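## Task

On the knob box, set knob B3 so it points to 8 o'clock and knob D1 so it points to 12 o'clock. Rows are lettered starting from the socket side, so row A is closest to the socket. Looking from the side away from the socket, knob 1 is the leftmost in every row. Each knob's surrounding marks are clock hours, and the central mark is 12. Every other knob must still point at the mark it points at now. Both settings must hold after the robot lets go.

## Robot and tools

ROBOT. There are two arms, left_arm and right_arm, each ending in a two-finger gripper with a wrist camera (cam_left_wrist, cam_right_wrist, 504x504 fisheye). The arm names do not tell you which side of an image something is on.

FRAME. All poses use one scene frame in metres. Its origin is on the tabletop midway between the arms. +x runs out over the table, +z is up, and left_arm sits on the +y side. Orientations are quaternions written w, x, y, z. On the gripper itself, the fingers point along its +z axis and close along its x axis. end_effector_position is the point midway between the pads, and the fingertips extend 17.5 mm past it. A flat block sticks out about 9 cm toward the gripper's -y side and turns with it. A rotation-only command pivots about the pad point.

ROW. Every command row has 20 numbers covering both arms, even when only one moves. The first ten are for left_arm: x, y, z, qw, qx, qy, qz, gripper position, force_limit, speed. The next ten are the same for right_arm. x, y, z and the quaternion are an absolute pose in the scene frame, not an offset. The three finger numbers each run from -1 to 1. For position, +1 is fully open (50 mm), about -0.65 brings the pads together, and -1 means close until stopped by an object. For force_limit, -1 is about 20 N per pad, 0 about 102 N and +1 about 185 N. For speed, -1 is 20 mm/s, 0 is 85 and +1 is 150. A new force_limit or speed takes effect only after position changes by at least 0.01. To keep an arm still, resend its last reported pose and its current finger numbers (a 0 is a real command). A row may carry 12 extra numbers from 0 to 1. These scale joint stiffness, six for left_arm and then six for right_arm, in the order of the Joint positions line. They stay in force until replaced.

execute_actions(actions): a list of actions, each a list of up to 15 rows. Each row lasts one 1/30 s step, and a short list repeats its final row to fill 15 steps (0.5 s). An empty list just returns state and images. If any target is more than 0.6 m from its gripper along any gripper axis, that action is refused for both arms. If the first action fails that check, or any action is malformed, nothing runs. At each step the target is clipped to within 100 mm and 16 degrees of the measured pose, and motion trails commands by about 0.17 s. Far targets therefore need several actions.

move(target, speed, stop_force, blocking): target is one row. Each gripper follows a straight path to its absolute pose, turning the short way, and both paths finish together in 0.5 to 10 s. Nothing avoids obstacles or the other arm. speed is 0.002 to 0.5 m/s (default 0.25), and rotation is capped at twice that value in rad/s. Finger numbers apply at the start. stop_force (9 to 40 N, shared by both arms) ends an arm's path once its wrist sensor reads that much added push against the motion for two steps. The arm then backs up two steps and holds there. It cannot be used in the first 0.2 s of a scene, with blocking=false, or reliably when the gripper rotates. Leave it out when pulling away from a surface. Use a slow speed with it, since fast touches spike and can fault. blocking=false returns after 0.5 s, and you must then use wait or stop before sending other motion. The move: line reports done, off_target, moving, held, fault or contact, plus limits=paced (target clipped) or limits=held (steps blocked, after which the arm may jump ahead). It also gives each gripper's remaining distance.

wait(seconds): 0 to 10 s with the last command held. It returns early if a running move finishes. stop(): brakes a running move, which needs some room, while the fingers keep going. zoom_image(camera, region): region is [x0, y0, x1, y1] in image pixels, at most 504x504. finished_scene(scene): 1 or 2. It ends the scene for good and reports success plus the next task. Always end with this call rather than a plain reply.

RESULTS. The state line gives each gripper's pose and velocities, and at long reach the printed pose may be off. Hand target lines show where the controller is driving. A pose unreachable line means the clearance check altered or blocked that arm. Step readings list positions, with HELD marking steps that were held back. Wrist force and torque are in the end effector's own axes. They carry an offset up to about 4 N and noise up to 2.4 N, saturate near 50 N, and may say no reading. object_status: 0 moving, 1 stopped while opening, 2 stopped while closing (holding), 3 reached target or pads met. Opening in mm is about (250 - position_measured) x 0.202. Camera calibration gives K, fisheye D and T_world_to_cam, with small errors.

JOINT RANGES (rad). left_arm: pan -3.142 to 3.142, elbow 0 to 3.142. right_arm: pan 0 to 6.283, elbow -3.142 to 0. All other joints run from -6.283 to 6.283.

AVOID. The arms are stiff, and pushing even slightly past contact can fault. A joint hitting its load limit (133 N m for the big joints, 24.9 for the wrist joints), or 150 N of outside force, stops that arm for 10 s and drops the rest of the call. Keep the arms from hitting each other and knock nothing off the table. Disturb no other knob, and leave each set knob at its mark once released. Motors warn at 70 °C and brake at 85 °C. The simulation keeps running while you write.

Each tool is called after "Request:" as name(argument=value, ...), one argument or row to a line, values as JSON.

## Session

Request:
execute_actions(
  actions=[],
)

Scene clock: 0.00 s.
left_arm: end_effector_position=(-0.0363, +0.6885, +0.1910) position_measured=3 object_status=3 end_effector_quat_wxyz=(-0.042, +0.560, +0.821, -0.106) end_effector_velocity=(-0.000, -0.000, -0.000) end_effector_angular_velocity=(-0.001, +0.000, +0.000) | right_arm: end_effector_position=(+0.2779, -0.3369, +0.1284) position_measured=3 object_status=3 end_effector_quat_wxyz=(-0.368, -0.345, +0.661, +0.555) end_effector_velocity=(-0.000, -0.000, -0.000) end_effector_angular_velocity=(-0.002, +0.002, -0.000)
Joint positions: left_arm=[ 0.794 -2.055  2.224 -1.522 -1.501  0.525] | right_arm=[ 3.235 -2.096 -1.729 -2.303  2.319 -2.931]
Joint velocities: left_arm=[ 0.    -0.     0.001  0.    -0.    -0.   ] | right_arm=[ 0.    -0.001 -0.001  0.    -0.     0.001]
Motor temperatures (°C, as the motors report them): left_arm=[25 26 26 31 34 30] | right_arm=[25 26 25 35 35 34]
Wrist force (N, on the end effector, along its own x y z axes, offset not removed): no reading
Wrist torque (N m, same axes, about the end effector's origin, offset not removed): no reading
Hand target (left_arm): -0.036, +0.688, +0.191; -0.042, +0.560, +0.821, -0.106
Hand target (right_arm): +0.278, -0.337, +0.128; -0.368, -0.345, +0.661, +0.555
Joint stiffness scale: left_arm=[1. 1. 1. 1. 1. 1.] | right_arm=[1. 1. 1. 1. 1. 1.]

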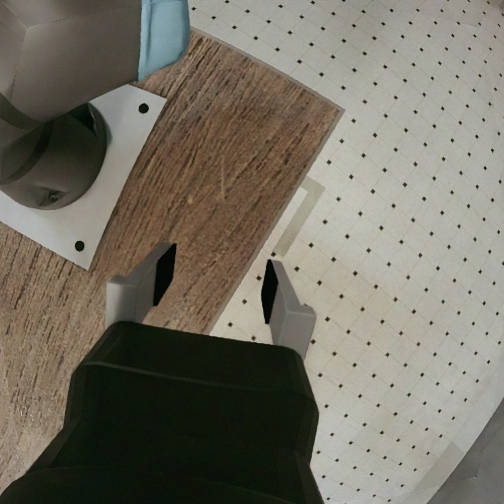

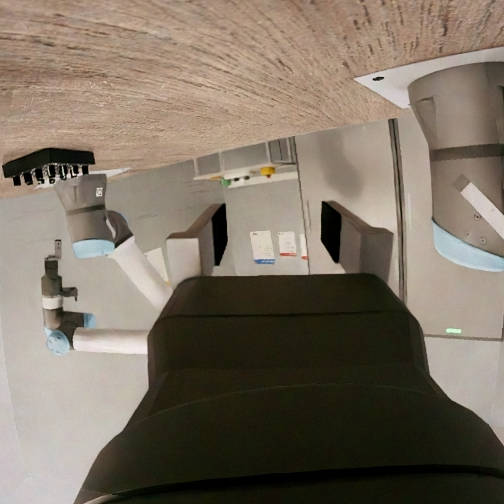

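Request:
move(
  target=[0.15,0.2,0.28,0,0.7071,0.7071,0,1,-1,1,0.2779,-0.3369,0.1284,-0.368,-0.345,0.661,0.555,1,0,0],
  speed=0.3,
)

Scene clock: 6.67 s.
left_arm: end_effector_position=(+0.0110, +0.5617, +0.2138) position_measured=3 object_status=3 end_effector_quat_wxyz=(+0.002, +0.620, +0.781, -0.082) end_effector_velocity=(-0.000, -0.000, -0.001) end_effector_angular_velocity=(-0.001, +0.002, -0.000) | right_arm: end_effector_position=(+0.2779, -0.3369, +0.1284) position_measured=3 object_status=3 end_effector_quat_wxyz=(-0.368, -0.345, +0.661, +0.555) end_effector_velocity=(-0.000, -0.000, -0.000) end_effector_angular_velocity=(-0.001, +0.001, -0.001)
Joint positions: left_arm=[ 0.246 -2.47   2.3   -1.261 -1.659  0.135] | right_arm=[ 3.235 -2.096 -1.729 -2.303  2.319 -2.931]
Joint velocities: left_arm=[-0.    -0.     0.002 -0.     0.     0.   ] | right_arm=[-0.    -0.    -0.     0.     0.     0.001]
Motor temperatures (°C, as the motors report them): left_arm=[25 26 26 31 34 30] | right_arm=[25 26 25 35 35 34]
Wrist force (N, on the end effector, along its own x y z axes, offset not removed): left_arm=[-1.2 1.8 -2.3] | right_arm=[-1.5 0.9 1.3]
Wrist torque (N m, same axes, about the end effector's origin, offset not removed): left_arm=[0.34 0.17 0.02] | right_arm=[0.14 0.34 0.05]
Hand target (left_arm): +0.011, +0.562, +0.214; +0.002, +0.621, +0.780, -0.082
Hand target (right_arm): +0.278, -0.337, +0.128; -0.368, -0.345, +0.661, +0.555
Off the commanded pose (left_arm): 0.393 m, 16 deg; position and orientation clipped at the last step of the last action.
Off the commanded pose (right_arm): 0.000 m, 0 deg.
Joint stiffness scale: left_arm=[1. 1. 1. 1. 1. 1.] | right_arm=[1. 1. 1. 1. 1. 1.]
move: held (left_arm); limits=paced,held; held on 38 of 63 steps (left_arm), including the last (left_arm)
pose unreachable (left arm): on one or more control steps of this call, first in action 0 (counted from 0), this arm could not follow its commanded pose, so it was not sent that pose on those steps. On the call's last step it was still not sent that pose. It may still have moved: this result reports where it is.
cause: the commanded pose would bring two parts of the arm too close to each other (its gripper and another part of the arm, with joints 3 (elbow) to 6 (wrist 3) between them).
camera_calibration (this result's frames):
cam_left_wrist: T_world_to_cam=[[-0.388077, 0.920168, -0.0518385, -0.517597], [0.910437, 0.391496, 0.133551, -0.248487], [0.143184, 0.00463247, -0.989685, 0.36171], [0, 0, 0, 1]] pos_world=[-0.0264263, 0.571882, 0.364333]
cam_right_wrist: T_world_to_cam=[[-0.505114, -0.84495, 0.175838, -0.157391], [0.264354, 0.0424744, 0.96349, -0.197242], [-0.821569, 0.533156, 0.201912, 0.523867], [0, 0, 0, 1]] pos_world=[0.403035, -0.403913, 0.111941]

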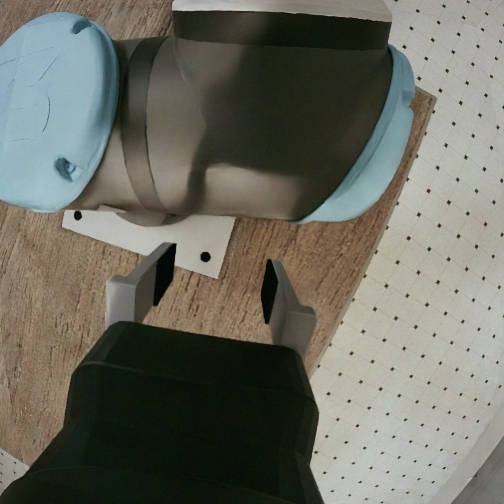

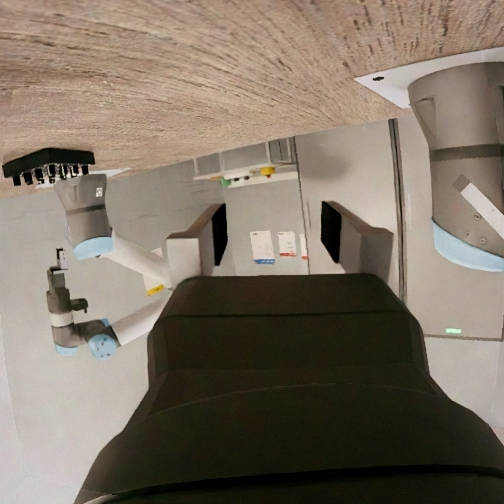

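Request:
move(
  target=[0.28,0.55,0.26,0,0.7071,0.7071,0,1,-1,1,0.2779,-0.3369,0.1284,-0.368,-0.345,0.661,0.555,1,0,0],
  speed=0.3,
)

Request:
move(
  target=[0.22,0.2,0.26,0,0.7071,0.7071,0,1,-1,1,0.2779,-0.3369,0.1284,-0.368,-0.345,0.661,0.555,1,0,0],
  speed=0.3,
)

Scene clock: 10.57 s.
left_arm: end_effector_position=(+0.2792, +0.5492, +0.2594) position_measured=3 object_status=3 end_effector_quat_wxyz=(-0.000, +0.708, +0.706, -0.001) end_effector_velocity=(+0.002, +0.000, +0.000) end_effector_angular_velocity=(+0.001, -0.003, -0.002) | right_arm: end_effector_position=(+0.2779, -0.3369, +0.1284) position_measured=3 object_status=3 end_effector_quat_wxyz=(-0.368, -0.345, +0.661, +0.555) end_effector_velocity=(-0.000, -0.000, -0.000) end_effector_angular_velocity=(-0.001, +0.002, -0.000)
Joint positions: left_arm=[-0.137 -1.945  2.011 -1.635 -1.572 -0.023] | right_arm=[ 3.235 -2.096 -1.729 -2.303  2.319 -2.931]
Joint velocities: left_arm=[ 0.001  0.003 -0.002 -0.003  0.001  0.003] | right_arm=[-0.001 -0.    -0.001  0.    -0.     0.001]
Motor temperatures (°C, as the motors report them): left_arm=[25 26 26 31 34 30] | right_arm=[25 26 25 35 35 34]
Wrist force (N, on the end effector, along its own x y z axes, offset not removed): left_arm=[1.5 1.3 -2.5] | right_arm=[-3.5 0.5 0.9]
Wrist torque (N m, same axes, about the end effector's origin, offset not removed): left_arm=[0.24 -0.48 0.01] | right_arm=[0.15 0.71 0.08]
Hand target (left_arm): +0.280, +0.550, +0.260; +0.000, +0.707, +0.707, -0.000
Hand target (right_arm): +0.278, -0.337, +0.128; -0.368, -0.345, +0.661, +0.555
Off the commanded pose (left_arm): 0.001 m, 0 deg.
Off the commanded pose (right_arm): 0.000 m, 0 deg.
Joint stiffness scale: left_arm=[1. 1. 1. 1. 1. 1.] | right_arm=[1. 1. 1. 1. 1. 1.]
move: done
camera_calibration (this result's frames):
cam_left_wrist: T_world_to_cam=[[-0.166194, 0.985633, 0.0301293, -0.51876], [0.950669, 0.152033, 0.270396, -0.409066], [0.26193, 0.0735811, -0.962278, 0.290371], [0, 0, 0, 1]] pos_world=[0.226615, 0.552133, 0.405657]
cam_right_wrist: T_world_to_cam=[[-0.505114, -0.844953, 0.175824, -0.15739], [0.264348, 0.0424633, 0.963492, -0.197244], [-0.821571, 0.533153, 0.201913, 0.523867], [0, 0, 0, 1]] pos_world=[0.403035, -0.403912, 0.111941]

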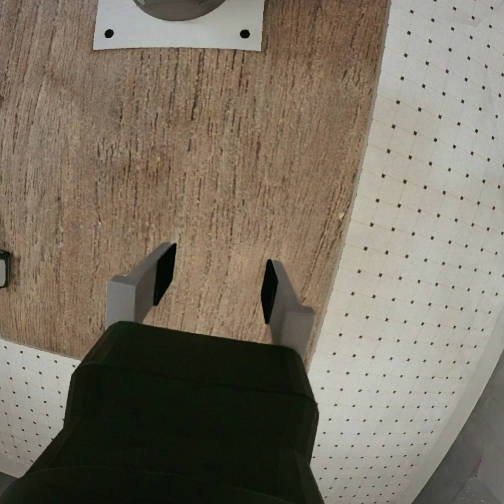

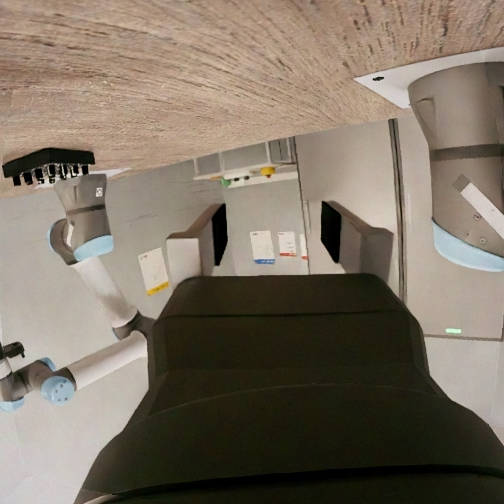

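Scene clock: 12.40 s.
left_arm: end_effector_position=(+0.2202, +0.2017, +0.2591) position_measured=3 object_status=3 end_effector_quat_wxyz=(-0.001, +0.707, +0.708, -0.001) end_effector_velocity=(+0.001, +0.000, -0.001) end_effector_angular_velocity=(+0.002, -0.002, +0.008) | right_arm: end_effector_position=(+0.2779, -0.3369, +0.1284) position_measured=3 object_status=3 end_effector_quat_wxyz=(-0.368, -0.345, +0.661, +0.555) end_effector_velocity=(-0.000, -0.000, -0.000) end_effector_angular_velocity=(-0.001, +0.002, -0.000)
Joint positions: left_arm=[-1.166 -1.954  2.018 -1.633 -1.573 -1.055] | right_arm=[ 3.235 -2.096 -1.729 -2.303  2.319 -2.931]
Joint velocities: left_arm=[-0.     0.001  0.002 -0.002  0.003 -0.008] | right_arm=[-0.    -0.001 -0.001 -0.     0.     0.001]
Motor temperatures (°C, as the motors report them): left_arm=[25 26 26 31 34 30] | right_arm=[25 26 25 35 35 34]
Wrist force (N, on the end effector, along its own x y z axes, offset not removed): left_arm=[0.9 2.8 -2.1] | right_arm=[-1.0 -0.3 2.5]
Wrist torque (N m, same axes, about the end effector's origin, offset not removed): left_arm=[0.57 -0.31 -0.04] | right_arm=[-0.03 0.32 0.10]
Hand target (left_arm): +0.220, +0.200, +0.260; +0.000, +0.707, +0.707, -0.001
Hand target (right_arm): +0.278, -0.337, +0.128; -0.368, -0.345, +0.661, +0.555
Off the commanded pose (left_arm): 0.002 m, 0 deg.
Off the commanded pose (right_arm): 0.000 m, 0 deg.
Joint stiffness scale: left_arm=[1. 1. 1. 1. 1. 1.] | right_arm=[1. 1. 1. 1. 1. 1.]
move: done
camera_calibration (this result's frames):
cam_left_wrist: T_world_to_cam=[[-0.169259, 0.985068, 0.0315146, -0.185637], [0.95026, 0.154628, 0.270364, -0.300523], [0.261454, 0.0757086, -0.962242, 0.33078], [0, 0, 0, 1]] pos_world=[0.167671, 0.204292, 0.405392]
cam_right_wrist: T_world_to_cam=[[-0.505114, -0.844953, 0.175824, -0.15739], [0.264348, 0.0424633, 0.963492, -0.197245], [-0.821572, 0.533152, 0.201913, 0.523867], [0, 0, 0, 1]] pos_world=[0.403035, -0.403913, 0.111941]

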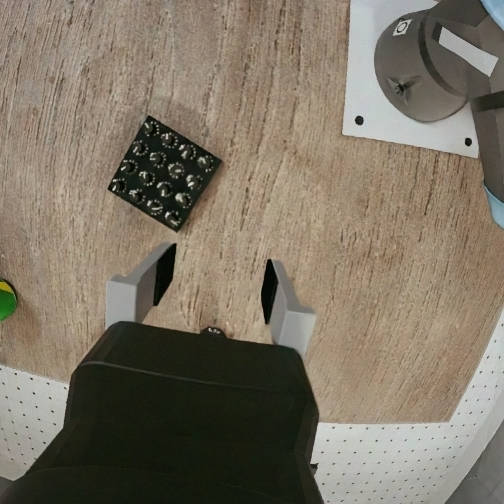

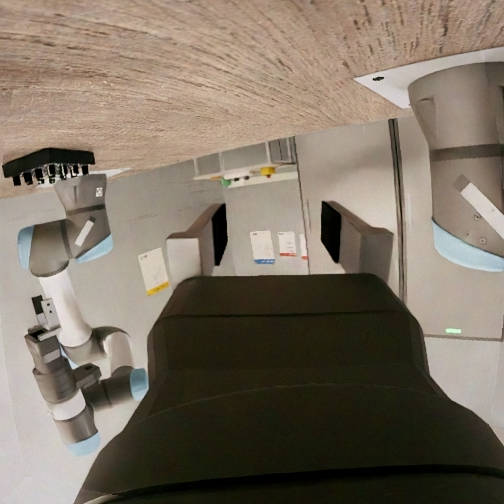

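Request:
zoom_image(
  camera="cam_left_wrist",
  region=[100,110,230,240],
)

Request:
zoom_image(
  camera="cam_right_wrist",
  region=[0,120,110,230],
)

Region (100, 110, 230, 240) of cam_left_wrist's 504x504 image, scaled by 3.877, with more detail than that image has.

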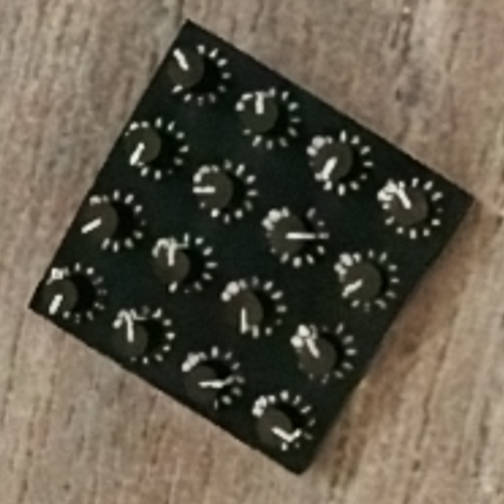

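Region (0, 120, 110, 230) of cam_right_wrist's 504x504 image, scaled by 4.582, with more detail than that image has.

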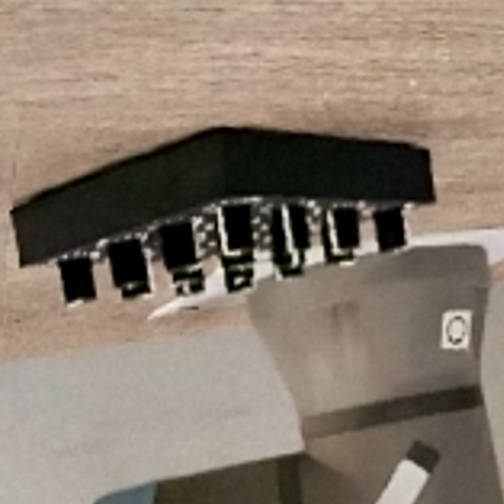

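Request:
move(
  target=[0.255,0.104,0.11,0,0.7071,0.7071,0,1,-1,1,0.2779,-0.3369,0.1284,-0.368,-0.345,0.661,0.555,1,0,0],
  speed=0.3,
)

Scene clock: 18.73 s.
left_arm: end_effector_position=(+0.2545, +0.1049, +0.1095) position_measured=3 object_status=3 end_effector_quat_wxyz=(-0.001, +0.707, +0.707, +0.000) end_effector_velocity=(+0.001, -0.002, -0.000) end_effector_angular_velocity=(-0.003, -0.001, -0.000) | right_arm: end_effector_position=(+0.2779, -0.3369, +0.1284) position_measured=3 object_status=3 end_effector_quat_wxyz=(-0.368, -0.345, +0.661, +0.555) end_effector_velocity=(-0.000, +0.000, -0.000) end_effector_angular_velocity=(-0.000, +0.001, +0.000)
Joint positions: left_arm=[-1.209 -1.585  2.135 -2.119 -1.571 -1.097] | right_arm=[ 3.235 -2.096 -1.729 -2.303  2.319 -2.931]
Joint velocities: left_arm=[-0.     0.004 -0.002 -0.005 -0.001  0.   ] | right_arm=[ 0.001 -0.001 -0.     0.     0.    -0.   ]
Motor temperatures (°C, as the motors report them): left_arm=[25 26 26 31 34 30] | right_arm=[25 26 25 35 35 34]
Wrist force (N, on the end effector, along its own x y z axes, offset not removed): left_arm=[0.1 3.6 -2.8] | right_arm=[-1.9 0.7 2.1]
Wrist torque (N m, same axes, about the end effector's origin, offset not removed): left_arm=[0.59 -0.14 -0.04] | right_arm=[0.12 0.52 0.08]
Hand target (left_arm): +0.255, +0.104, +0.110; -0.000, +0.707, +0.707, -0.000
Hand target (right_arm): +0.278, -0.337, +0.128; -0.368, -0.345, +0.661, +0.555
Off the commanded pose (left_arm): 0.001 m, 0 deg.
Off the commanded pose (right_arm): 0.000 m, 0 deg.
Joint stiffness scale: left_arm=[1. 1. 1. 1. 1. 1.] | right_arm=[1. 1. 1. 1. 1. 1.]
move: done
camera_calibration (this result's frames):
cam_left_wrist: T_world_to_cam=[[-0.16794, 0.985248, 0.0329135, -0.0803263], [0.950199, 0.152894, 0.271562, -0.277605], [0.262523, 0.0768804, -0.961858, 0.18475], [0, 0, 0, 1]] pos_world=[0.201789, 0.107382, 0.255734]
cam_right_wrist: T_world_to_cam=[[-0.505114, -0.844953, 0.175823, -0.15739], [0.264347, 0.042462, 0.963492, -0.197245], [-0.821572, 0.533152, 0.201913, 0.523867], [0, 0, 0, 1]] pos_world=[0.403035, -0.403912, 0.111941]

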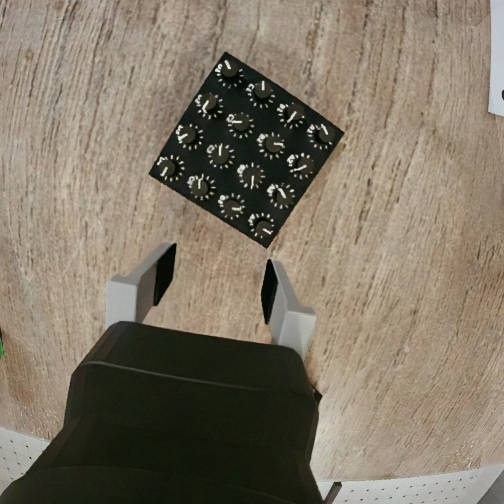

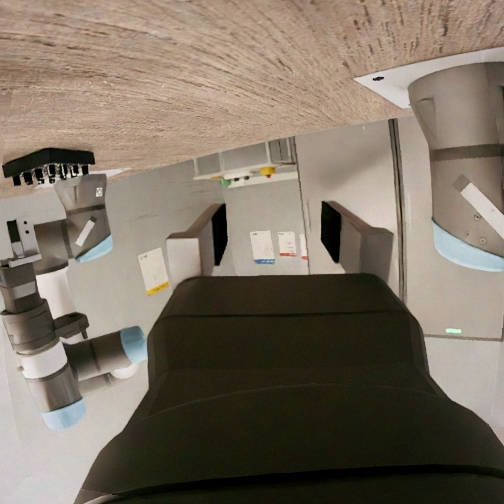

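Request:
zoom_image(
  camera="cam_left_wrist",
  region=[145,50,350,255],
)

Request:
zoom_image(
  camera="cam_left_wrist",
  region=[200,150,300,250],
)

Region (145, 50, 350, 255) of cam_left_wrist's 504x504 image, scaled by 2.459, with more detail than that image has.

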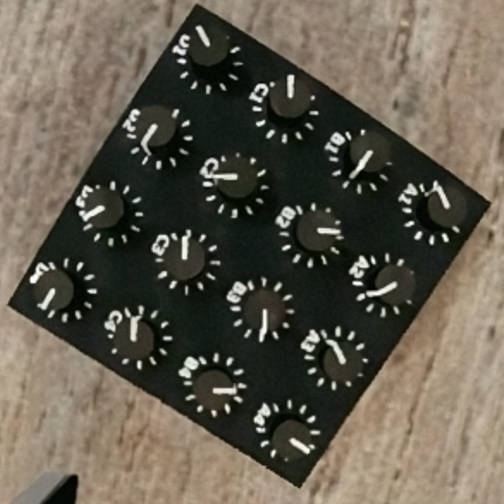

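Region (200, 150, 300, 250) of cam_left_wrist's 504x504 image, scaled by 5.040, with more detail than that image has.

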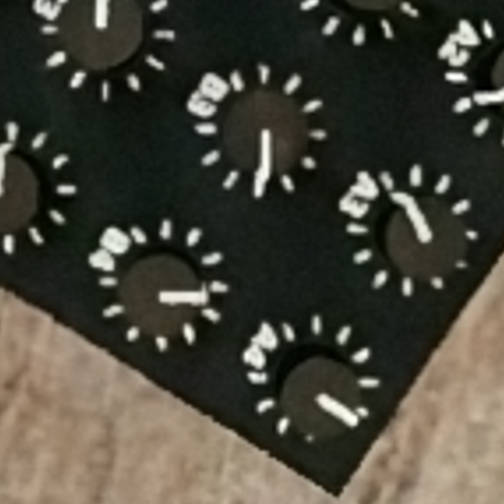

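Request:
zoom_image(
  camera="cam_left_wrist",
  region=[100,200,330,360],
)

Request:
zoom_image(
  camera="cam_right_wrist",
  region=[0,140,130,300],
)

Request:
zoom_image(
  camera="cam_left_wrist",
  region=[190,45,290,145],
)

Region (100, 200, 330, 360) of cam_left_wrist's 504x504 image, scaled by 2.191, with more detail than that image has; it fills the top 351 rows of this view, and the rest is white.

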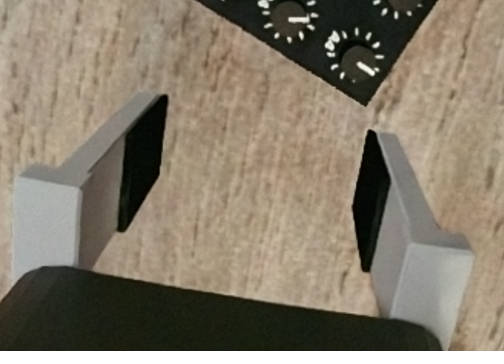

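Region (0, 140, 130, 300) of cam_right_wrist's 504x504 image, scaled by 3.150, with more detail than that image has; it fills the left 410 columns of this view, and the rest is white.

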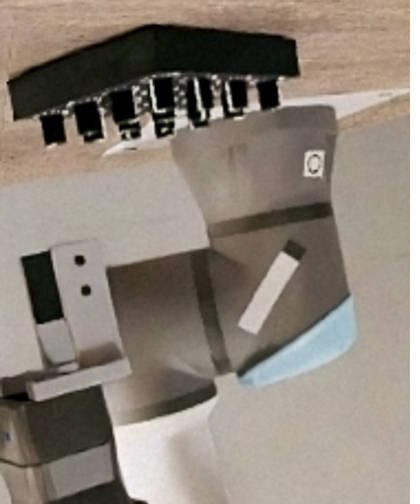

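Region (190, 45, 290, 145) of cam_left_wrist's 504x504 image, scaled by 5.040, with more detail than that image has.

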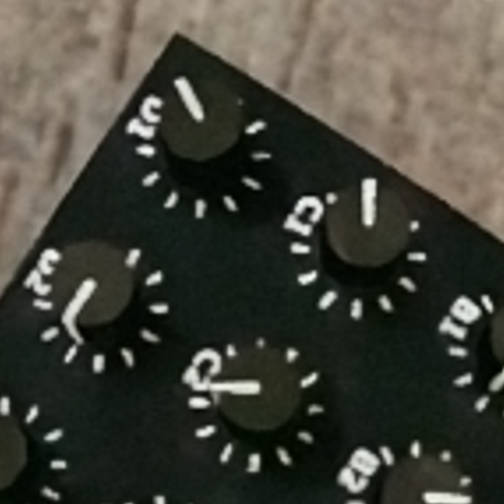

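Request:
move(
  target=[0.206,0.1153,0.075,0,0.8387,0.5446,0,0.0,-1,1,0.2779,-0.3369,0.1284,-0.368,-0.345,0.661,0.555,1,0,0],
  speed=0.2,
)

Request:
zoom_image(
  camera="cam_left_wrist",
  region=[150,190,300,340],
)

Request:
zoom_image(
  camera="cam_right_wrist",
  region=[0,140,110,250],
)

Scene clock: 51.50 s.
left_arm: end_effector_position=(+0.2072, +0.1148, +0.0755) position_measured=152 object_status=3 end_effector_quat_wxyz=(+0.000, +0.837, +0.547, -0.000) end_effector_velocity=(+0.000, -0.000, +0.000) end_effector_angular_velocity=(-0.004, -0.002, -0.010) | right_arm: end_effector_position=(+0.2779, -0.3369, +0.1284) position_measured=3 object_status=3 end_effector_quat_wxyz=(-0.368, -0.345, +0.661, +0.555) end_effector_velocity=(-0.001, -0.000, -0.000) end_effector_angular_velocity=(-0.001, +0.002, +0.001)
Joint positions: left_arm=[-1.319 -1.613  2.268 -2.227 -1.571 -0.793] | right_arm=[ 3.235 -2.096 -1.729 -2.303  2.319 -2.931]
Joint velocities: left_arm=[-0.    -0.001  0.002 -0.005  0.001  0.009] | right_arm=[ 0.     0.    -0.002 -0.    -0.001  0.   ]
Motor temperatures (°C, as the motors report them): left_arm=[25 26 26 31 34 30] | right_arm=[25 26 25 35 35 34]
Wrist force (N, on the end effector, along its own x y z axes, offset not removed): left_arm=[0.0 2.9 -0.3] | right_arm=[-3.6 0.5 0.5]
Wrist torque (N m, same axes, about the end effector's origin, offset not removed): left_arm=[0.58 -0.06 -0.01] | right_arm=[0.08 0.78 0.13]
Hand target (left_arm): +0.206, +0.115, +0.075; -0.000, +0.839, +0.545, -0.000
Hand target (right_arm): +0.278, -0.337, +0.128; -0.368, -0.345, +0.661, +0.555
Off the commanded pose (left_arm): 0.001 m, 0 deg.
Off the commanded pose (right_arm): 0.000 m, 0 deg.
Joint stiffness scale: left_arm=[1. 1. 1. 1. 1. 1.] | right_arm=[1. 1. 1. 1. 1. 1.]
move: done
camera_calibration (this result's frames):
cam_left_wrist: T_world_to_cam=[[0.242853, 0.969589, 0.0303176, -0.180022], [0.931243, -0.241773, 0.272641, -0.175854], [0.271679, -0.0379784, -0.961638, 0.174969], [0, 0, 0, 1]] pos_world=[0.159946, 0.138675, 0.22166]
cam_right_wrist: T_world_to_cam=[[-0.505114, -0.844953, 0.175822, -0.15739], [0.264347, 0.0424615, 0.963492, -0.197245], [-0.821572, 0.533152, 0.201913, 0.523867], [0, 0, 0, 1]] pos_world=[0.403035, -0.403912, 0.111941]

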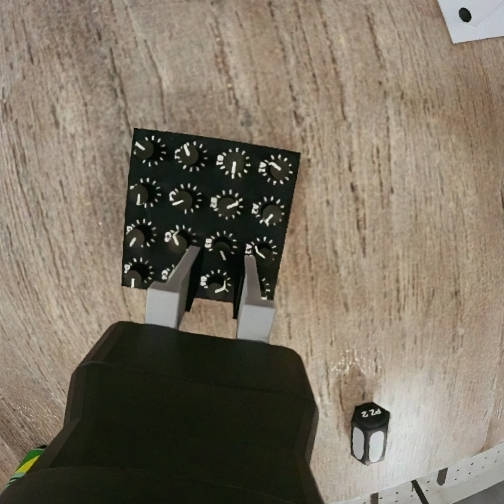

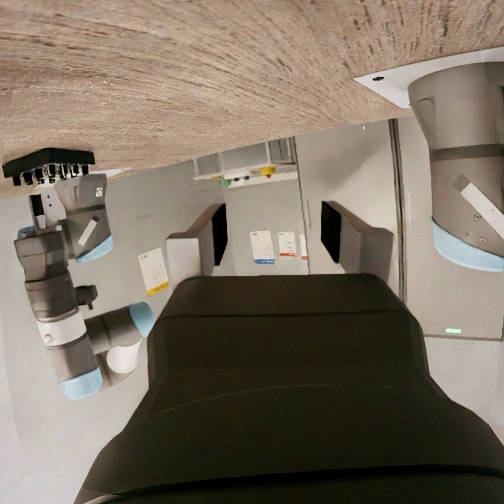

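Region (150, 190, 300, 340) of cam_left_wrist's 504x504 image, scaled by 3.360, with more detail than that image has.

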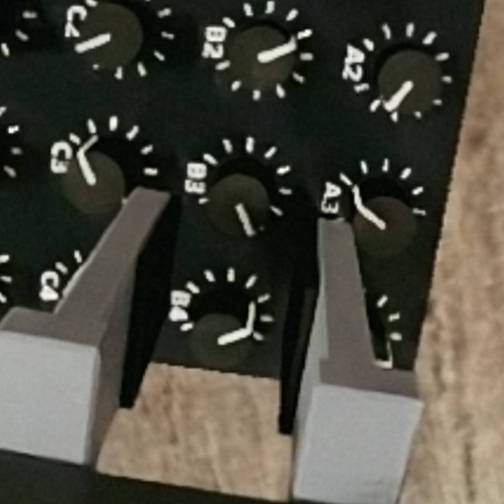

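Region (0, 140, 110, 250) of cam_right_wrist's 504x504 image, scaled by 4.582, with more detail than that image has.

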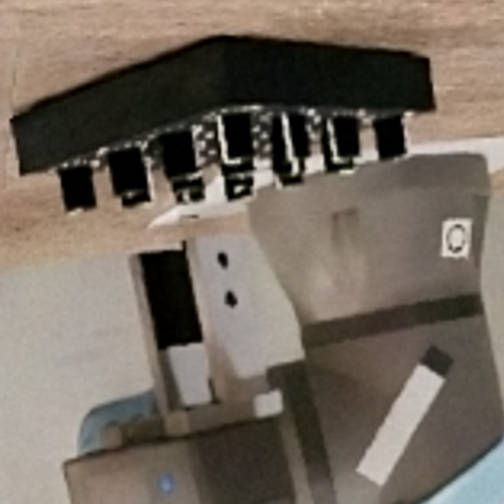

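Request:
move(
  target=[0.2018,0.1153,0.061,0,0.8387,0.5446,0,0.0,-1,1,0.2779,-0.3369,0.1284,-0.368,-0.345,0.661,0.555,1,0,0],
  speed=0.05,
)

Request:
zoom_image(
  camera="cam_left_wrist",
  region=[150,190,300,340],
)

Request:
zoom_image(
  camera="cam_right_wrist",
  region=[0,140,110,250],
)

Scene clock: 65.10 s.
left_arm: end_effector_position=(+0.2030, +0.1150, +0.0623) position_measured=152 object_status=3 end_effector_quat_wxyz=(+0.001, +0.838, +0.545, -0.000) end_effector_velocity=(+0.001, -0.004, +0.001) end_effector_angular_velocity=(-0.012, -0.005, +0.002) | right_arm: end_effector_position=(+0.2779, -0.3369, +0.1284) position_measured=3 object_status=3 end_effector_quat_wxyz=(-0.368, -0.345, +0.661, +0.555) end_effector_velocity=(+0.000, +0.000, +0.000) end_effector_angular_velocity=(+0.000, -0.001, -0.000)
Joint positions: left_arm=[-1.329 -1.595  2.295 -2.273 -1.571 -0.8  ] | right_arm=[ 3.235 -2.096 -1.729 -2.303  2.319 -2.931]
Joint velocities: left_arm=[-0.     0.    -0.    -0.013 -0.    -0.002] | right_arm=[-0.     0.001  0.    -0.     0.    -0.   ]
Motor temperatures (°C, as the motors report them): left_arm=[25 26 26 31 34 30] | right_arm=[25 26 25 35 35 34]
Wrist force (N, on the end effector, along its own x y z axes, offset not removed): left_arm=[-1.9 0.4 -2.4] | right_arm=[-2.4 -0.1 1.4]
Wrist torque (N m, same axes, about the end effector's origin, offset not removed): left_arm=[0.06 0.25 -0.03] | right_arm=[-0.04 0.67 0.12]
Hand target (left_arm): +0.202, +0.115, +0.061; -0.000, +0.839, +0.545, -0.000
Hand target (right_arm): +0.278, -0.337, +0.128; -0.368, -0.345, +0.661, +0.555
Off the commanded pose (left_arm): 0.002 m, 0 deg.
Off the commanded pose (right_arm): 0.000 m, 0 deg.
Joint stiffness scale: left_arm=[1. 1. 1. 1. 1. 1.] | right_arm=[1. 1. 1. 1. 1. 1.]
move: done
camera_calibration (this result's frames):
cam_left_wrist: T_world_to_cam=[[0.245483, 0.968964, 0.0290983, -0.179137], [0.93044, -0.243935, 0.273452, -0.16793], [0.272064, -0.0400537, -0.961445, 0.163604], [0, 0, 0, 1]] pos_world=[0.155713, 0.139166, 0.20843]
cam_right_wrist: T_world_to_cam=[[-0.505114, -0.844953, 0.175822, -0.15739], [0.264347, 0.0424611, 0.963493, -0.197245], [-0.821572, 0.533152, 0.201913, 0.523867], [0, 0, 0, 1]] pos_world=[0.403035, -0.403912, 0.111941]

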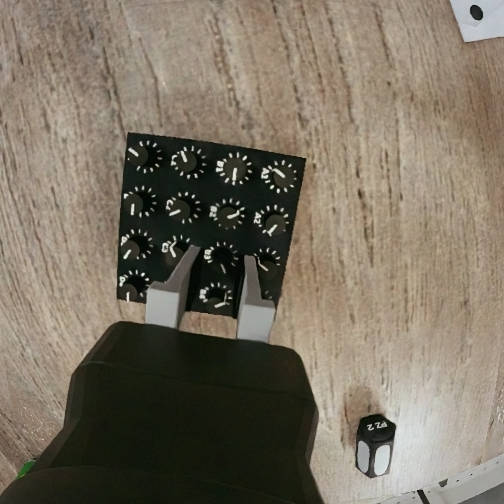

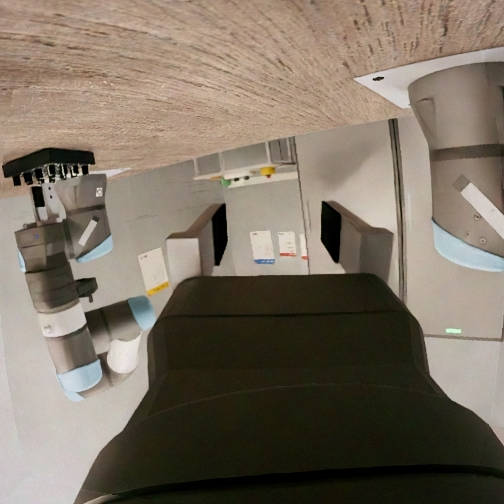

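Region (150, 190, 300, 340) of cam_left_wrist's 504x504 image, scaled by 3.360, with more detail than that image has.

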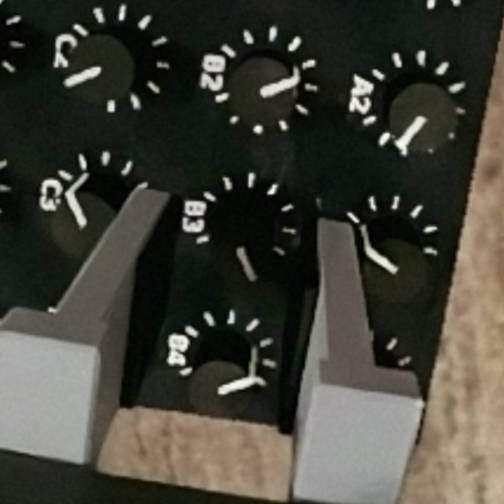

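Region (0, 140, 110, 250) of cam_right_wrist's 504x504 image, scaled by 4.582, with more detail than that image has.

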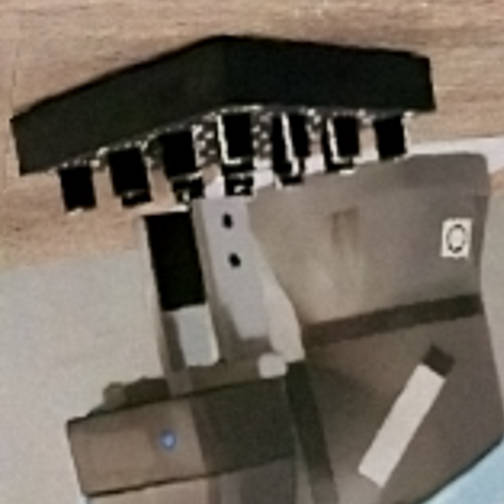

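Request:
move(
  target=[0.2013,0.1155,0.047,0,0.8387,0.5446,0,0.0,-1,1,0.2779,-0.3369,0.1284,-0.368,-0.345,0.661,0.555,1,0,0],
  speed=0.03,
)

Request:
wait(
  seconds=0.5,
)

Request:
zoom_image(
  camera="cam_left_wrist",
  region=[150,190,300,340],
)

Request:
zoom_image(
  camera="cam_right_wrist",
  region=[0,140,110,250],
)

Scene clock: 72.80 s.
left_arm: end_effector_position=(+0.2025, +0.1151, +0.0483) position_measured=152 object_status=3 end_effector_quat_wxyz=(+0.001, +0.838, +0.545, -0.000) end_effector_velocity=(+0.001, -0.003, +0.001) end_effector_angular_velocity=(-0.010, -0.004, -0.000) | right_arm: end_effector_position=(+0.2779, -0.3369, +0.1284) position_measured=3 object_status=3 end_effector_quat_wxyz=(-0.368, -0.345, +0.661, +0.555) end_effector_velocity=(-0.000, -0.000, -0.000) end_effector_angular_velocity=(-0.000, +0.001, +0.000)
Joint positions: left_arm=[-1.33  -1.567  2.315 -2.321 -1.571 -0.801] | right_arm=[ 3.235 -2.096 -1.729 -2.303  2.319 -2.931]
Joint velocities: left_arm=[-0.001  0.    -0.001 -0.009  0.    -0.001] | right_arm=[-0.    -0.001 -0.     0.    -0.     0.   ]
Motor temperatures (°C, as the motors report them): left_arm=[25 26 26 31 34 30] | right_arm=[25 26 25 35 35 34]
Wrist force (N, on the end effector, along its own x y z axes, offset not removed): left_arm=[1.2 1.0 -2.9] | right_arm=[-2.2 0.0 1.3]
Wrist torque (N m, same axes, about the end effector's origin, offset not removed): left_arm=[0.18 -0.33 -0.01] | right_arm=[-0.01 0.50 0.07]
Hand target (left_arm): +0.201, +0.115, +0.047; -0.000, +0.839, +0.545, -0.000
Hand target (right_arm): +0.278, -0.337, +0.128; -0.368, -0.345, +0.661, +0.555
Off the commanded pose (left_arm): 0.002 m, 0 deg.
Off the commanded pose (right_arm): 0.000 m, 0 deg.
Joint stiffness scale: left_arm=[1. 1. 1. 1. 1. 1.] | right_arm=[1. 1. 1. 1. 1. 1.]
move: done
camera_calibration (this result's frames):
cam_left_wrist: T_world_to_cam=[[0.245328, 0.969012, 0.0288073, -0.178628], [0.930446, -0.243699, 0.273644, -0.163685], [0.272184, -0.0403288, -0.9614, 0.150272], [0, 0, 0, 1]] pos_world=[0.155221, 0.139263, 0.194409]
cam_right_wrist: T_world_to_cam=[[-0.505114, -0.844953, 0.175821, -0.15739], [0.264346, 0.0424608, 0.963493, -0.197245], [-0.821572, 0.533152, 0.201913, 0.523867], [0, 0, 0, 1]] pos_world=[0.403035, -0.403912, 0.111941]

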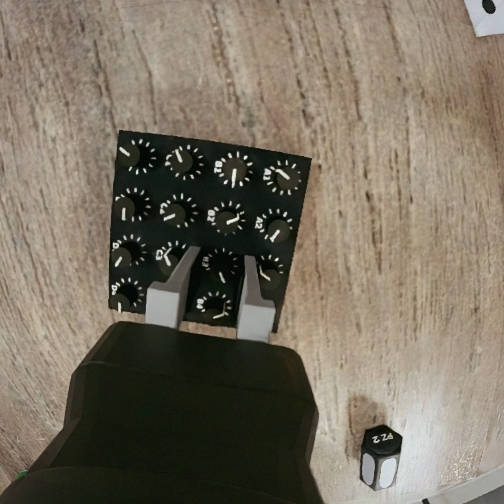

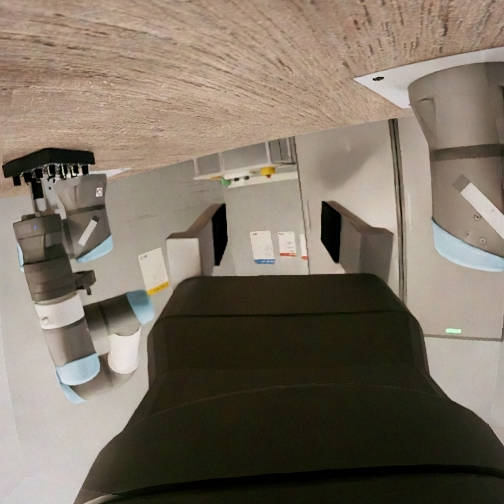

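Scene clock: 73.30 s.
left_arm: end_effector_position=(+0.2026, +0.1148, +0.0484) position_measured=152 object_status=3 end_effector_quat_wxyz=(+0.002, +0.838, +0.545, -0.000) end_effector_velocity=(-0.000, -0.000, +0.000) end_effector_angular_velocity=(-0.000, +0.000, -0.000) | right_arm: end_effector_position=(+0.2779, -0.3369, +0.1284) position_measured=3 object_status=3 end_effector_quat_wxyz=(-0.368, -0.345, +0.661, +0.555) end_effector_velocity=(+0.001, +0.000, +0.001) end_effector_angular_velocity=(+0.001, -0.003, -0.001)
Joint positions: left_arm=[-1.33  -1.567  2.315 -2.322 -1.571 -0.801] | right_arm=[ 3.235 -2.096 -1.729 -2.303  2.319 -2.931]
Joint velocities: left_arm=[-0.  0. -0. -0. -0.  0.] | right_arm=[-0.     0.001  0.002 -0.     0.001 -0.   ]
Motor temperatures (°C, as the motors report them): left_arm=[25 26 26 31 34 30] | right_arm=[25 26 25 35 35 34]
Wrist force (N, on the end effector, along its own x y z axes, offset not removed): left_arm=[-0.7 1.7 -2.0] | right_arm=[-2.8 0.2 2.8]
Wrist torque (N m, same axes, about the end effector's origin, offset not removed): left_arm=[0.27 0.02 0.05] | right_arm=[0.15 0.64 0.12]
Hand target (left_arm): +0.201, +0.115, +0.047; -0.000, +0.839, +0.545, -0.000
Hand target (right_arm): +0.278, -0.337, +0.128; -0.368, -0.345, +0.661, +0.555
Off the commanded pose (left_arm): 0.002 m, 0 deg.
Off the commanded pose (right_arm): 0.000 m, 0 deg.
Joint stiffness scale: left_arm=[1. 1. 1. 1. 1. 1.] | right_arm=[1. 1. 1. 1. 1. 1.]
wait: 0.50 s; at rest by 0.17 s
camera_calibration (this result's frames):
cam_left_wrist: T_world_to_cam=[[0.245291, 0.969044, 0.0280494, -0.178383], [0.930366, -0.243436, 0.274149, -0.163882], [0.27249, -0.04115, -0.961278, 0.150339], [0, 0, 0, 1]] pos_world=[0.15526, 0.139152, 0.194449]
cam_right_wrist: T_world_to_cam=[[-0.505114, -0.844954, 0.175821, -0.15739], [0.264346, 0.0424608, 0.963493, -0.197245], [-0.821572, 0.533152, 0.201913, 0.523867], [0, 0, 0, 1]] pos_world=[0.403035, -0.403912, 0.111941]

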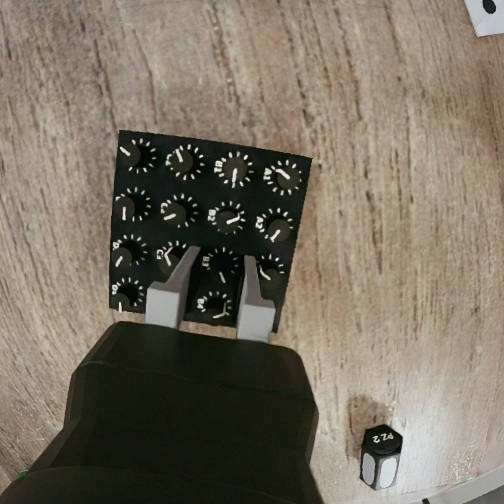

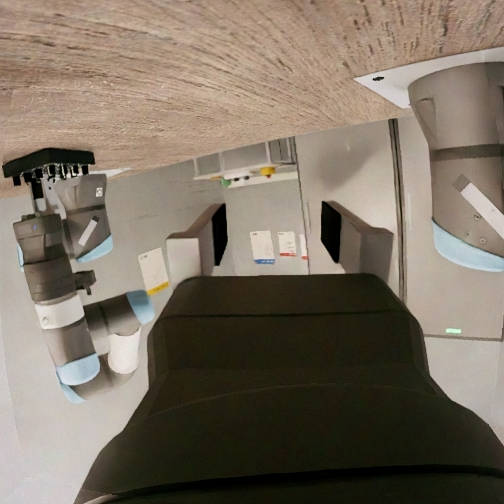

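Region (150, 190, 300, 340) of cam_left_wrist's 504x504 image, scaled by 3.360, with more detail than that image has.

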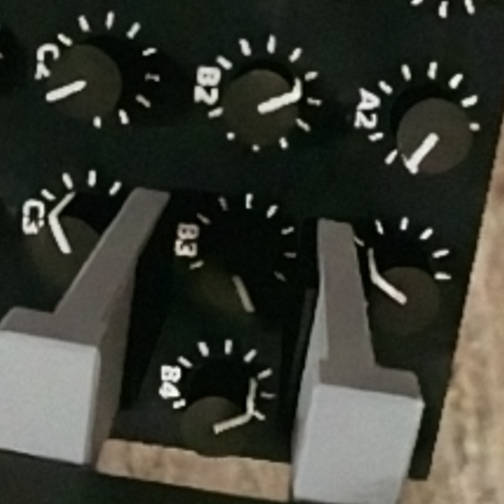

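Region (0, 140, 110, 250) of cam_right_wrist's 504x504 image, scaled by 4.582, with more detail than that image has.

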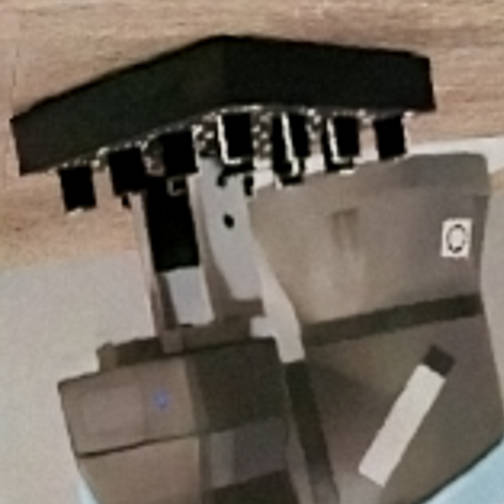

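Request:
execute_actions(
  actions=[
    [[0.1995,0.1168,0.047,0,0.8387,0.5446,0,0.0,-1,1,0.2779,-0.3369,0.1284,-0.368,-0.345,0.661,0.555,1,0,0]],
    [[0.1995,0.1168,0.047,0,0.8387,0.5446,0,-1,-0.9,-0.8,0.2779,-0.3369,0.1284,-0.368,-0.345,0.661,0.555,1,0,0]],
  ],
)

Request:
zoom_image(
  camera="cam_left_wrist",
  region=[150,190,300,340],
)

Scene clock: 78.50 s.
left_arm: end_effector_position=(+0.2008, +0.1164, +0.0475) position_measured=198 object_status=0 end_effector_quat_wxyz=(+0.000, +0.838, +0.545, -0.000) end_effector_velocity=(+0.001, -0.002, +0.001) end_effector_angular_velocity=(-0.003, -0.001, +0.000) | right_arm: end_effector_position=(+0.2779, -0.3369, +0.1284) position_measured=3 object_status=3 end_effector_quat_wxyz=(-0.368, -0.345, +0.661, +0.555) end_effector_velocity=(-0.000, -0.001, -0.000) end_effector_angular_velocity=(-0.002, +0.001, +0.001)
Joint positions: left_arm=[-1.333 -1.57   2.32  -2.322 -1.571 -0.805] | right_arm=[ 3.235 -2.096 -1.729 -2.303  2.319 -2.931]
Joint velocities: left_arm=[ 0.    -0.    -0.003 -0.    -0.    -0.   ] | right_arm=[-0.    -0.    -0.001  0.    -0.002  0.001]
Motor temperatures (°C, as the motors report them): left_arm=[25 26 26 31 34 30] | right_arm=[25 26 25 35 35 34]
Wrist force (N, on the end effector, along its own x y z axes, offset not removed): left_arm=[0.2 1.9 -2.0] | right_arm=[-2.2 1.9 1.5]
Wrist torque (N m, same axes, about the end effector's origin, offset not removed): left_arm=[0.38 -0.16 -0.06] | right_arm=[0.28 0.55 0.09]
Hand target (left_arm): +0.200, +0.117, +0.047; -0.000, +0.839, +0.545, -0.000
Hand target (right_arm): +0.278, -0.337, +0.128; -0.368, -0.345, +0.661, +0.555
Off the commanded pose (left_arm): 0.001 m, 0 deg.
Off the commanded pose (right_arm): 0.000 m, 0 deg.
Joint stiffness scale: left_arm=[1. 1. 1. 1. 1. 1.] | right_arm=[1. 1. 1. 1. 1. 1.]
Step readings (end_effector_position; steps 1 to 15: 1st action; 16 to 30: 2nd action):
0: left_arm (+0.2026, +0.1148, +0.0484) | right_arm (+0.2779, -0.3369, +0.1284)
1: left_arm (+0.2026, +0.1148, +0.0484) | right_arm (+0.2779, -0.3369, +0.1284)
2: left_arm (+0.2025, +0.1149, +0.0483) | right_arm (+0.2779, -0.3369, +0.1284)
4: left_arm (+0.2019, +0.1154, +0.0478) | right_arm (+0.2779, -0.3369, +0.1284)
8: left_arm (+0.2009, +0.1163, +0.0474) | right_arm (+0.2779, -0.3369, +0.1284)
15: left_arm (+0.2008, +0.1164, +0.0475) | right_arm (+0.2779, -0.3369, +0.1284)
16: left_arm (+0.2008, +0.1164, +0.0475) | right_arm (+0.2779, -0.3369, +0.1284)
17: left_arm (+0.2008, +0.1164, +0.0475) | right_arm (+0.2779, -0.3369, +0.1284)
19: left_arm (+0.2008, +0.1164, +0.0475) | right_arm (+0.2779, -0.3369, +0.1284)
23: left_arm (+0.2008, +0.1164, +0.0475) | right_arm (+0.2779, -0.3369, +0.1284)
30: end_effector_position above
camera_calibration (this result's frames):
cam_left_wrist: T_world_to_cam=[[0.24527, 0.968991, 0.0299869, -0.179474], [0.9306, -0.243997, 0.272854, -0.161437], [0.271709, -0.039017, -0.961588, 0.149984], [0, 0, 0, 1]] pos_world=[0.153501, 0.140371, 0.193653]
cam_right_wrist: T_world_to_cam=[[-0.505114, -0.844954, 0.175821, -0.15739], [0.264346, 0.0424603, 0.963493, -0.197245], [-0.821572, 0.533152, 0.201913, 0.523866], [0, 0, 0, 1]] pos_world=[0.403035, -0.403912, 0.111941]

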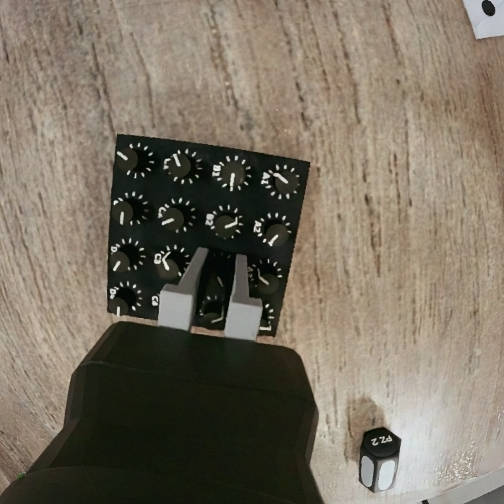

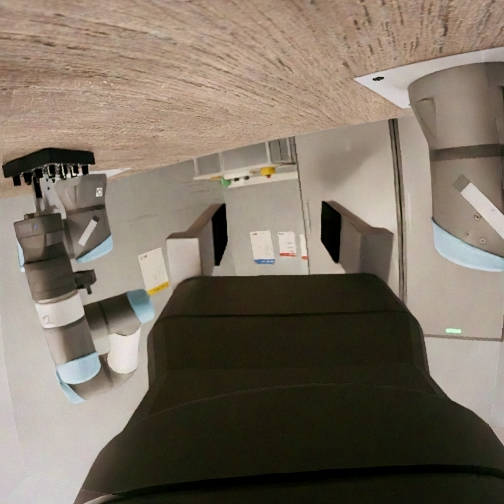

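Region (150, 190, 300, 340) of cam_left_wrist's 504x504 image, scaled by 3.360, with more detail than that image has.

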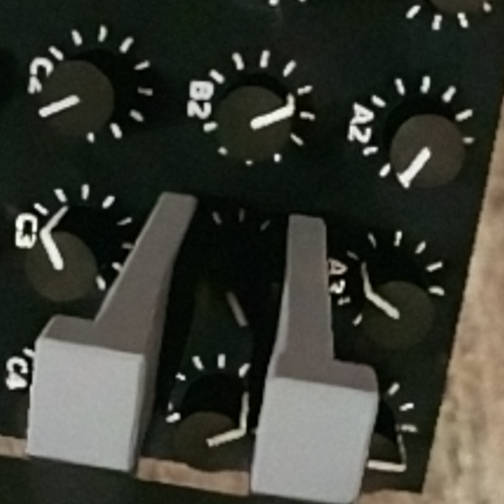

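Request:
move(
  target=[0.2008,0.1164,0.047,0,0.2079,0.9781,0,-1,-0.9,-0.8,0.2779,-0.3369,0.1284,-0.368,-0.345,0.661,0.555,1,0,0],
  speed=0.3,
)

Request:
zoom_image(
  camera="cam_left_wrist",
  region=[100,100,360,360],
)

Scene clock: 84.00 s.
left_arm: end_effector_position=(+0.2019, +0.1157, +0.0476) position_measured=198 object_status=2 end_effector_quat_wxyz=(+0.000, +0.208, +0.978, -0.001) end_effector_velocity=(+0.000, -0.001, +0.000) end_effector_angular_velocity=(-0.000, -0.002, +0.014) | right_arm: end_effector_position=(+0.2779, -0.3369, +0.1284) position_measured=3 object_status=3 end_effector_quat_wxyz=(-0.368, -0.345, +0.661, +0.555) end_effector_velocity=(+0.000, +0.000, +0.000) end_effector_angular_velocity=(-0.001, +0.000, -0.000)
Joint positions: left_arm=[-1.332 -1.654  2.399 -2.318 -1.572 -2.373] | right_arm=[ 3.235 -2.096 -1.729 -2.303  2.319 -2.931]
Joint velocities: left_arm=[-0.002 -0.    -0.001  0.     0.002 -0.016] | right_arm=[-0.    -0.     0.    -0.     0.     0.001]
Motor temperatures (°C, as the motors report them): left_arm=[25 26 26 31 34 30] | right_arm=[25 26 25 35 35 34]
Wrist force (N, on the end effector, along its own x y z axes, offset not removed): left_arm=[-0.1 1.9 -1.1] | right_arm=[-2.1 1.9 1.2]
Wrist torque (N m, same axes, about the end effector's origin, offset not removed): left_arm=[0.23 -0.04 0.00] | right_arm=[0.43 0.55 0.13]
Hand target (left_arm): +0.201, +0.116, +0.047; -0.000, +0.208, +0.978, -0.000
Hand target (right_arm): +0.278, -0.337, +0.128; -0.368, -0.345, +0.661, +0.555
Off the commanded pose (left_arm): 0.001 m, 0 deg.
Off the commanded pose (right_arm): 0.000 m, 0 deg.
Joint stiffness scale: left_arm=[1. 1. 1. 1. 1. 1.] | right_arm=[1. 1. 1. 1. 1. 1.]
move: done
camera_calibration (this result's frames):
cam_left_wrist: T_world_to_cam=[[-0.968611, 0.246691, 0.0305847, 0.14954], [0.245613, 0.930827, 0.270619, -0.160268], [0.0382903, 0.269637, -0.9622, 0.161209], [0, 0, 0, 1]] pos_world=[0.178038, 0.0688236, 0.193914]
cam_right_wrist: T_world_to_cam=[[-0.505114, -0.844954, 0.17582, -0.15739], [0.264346, 0.0424601, 0.963493, -0.197245], [-0.821572, 0.533152, 0.201913, 0.523867], [0, 0, 0, 1]] pos_world=[0.403035, -0.403912, 0.111941]

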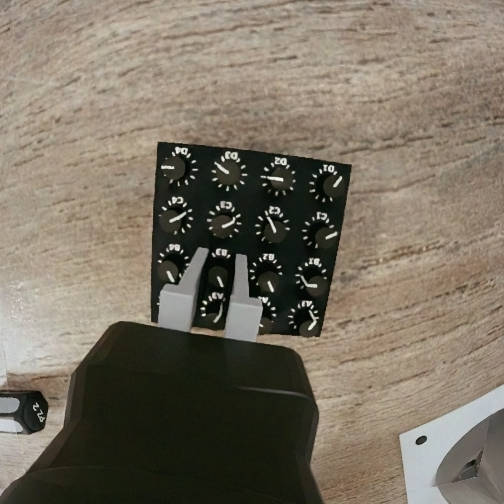

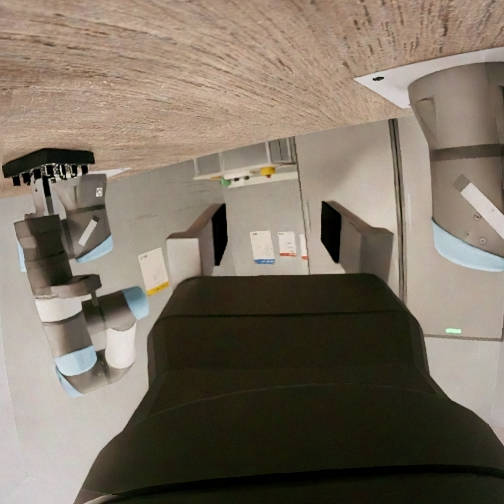

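Region (100, 100, 360, 360) of cam_left_wrist's 504x504 image, scaled by 1.938, with more detail than that image has.

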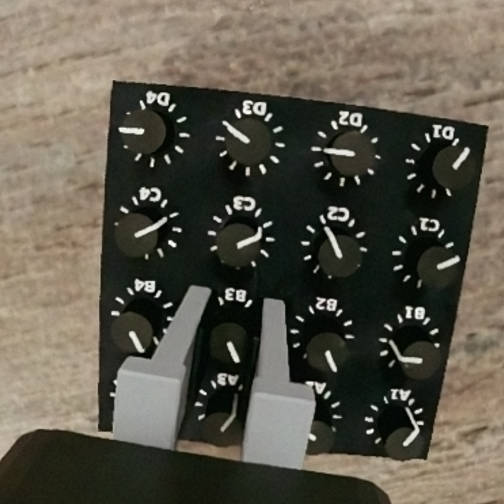

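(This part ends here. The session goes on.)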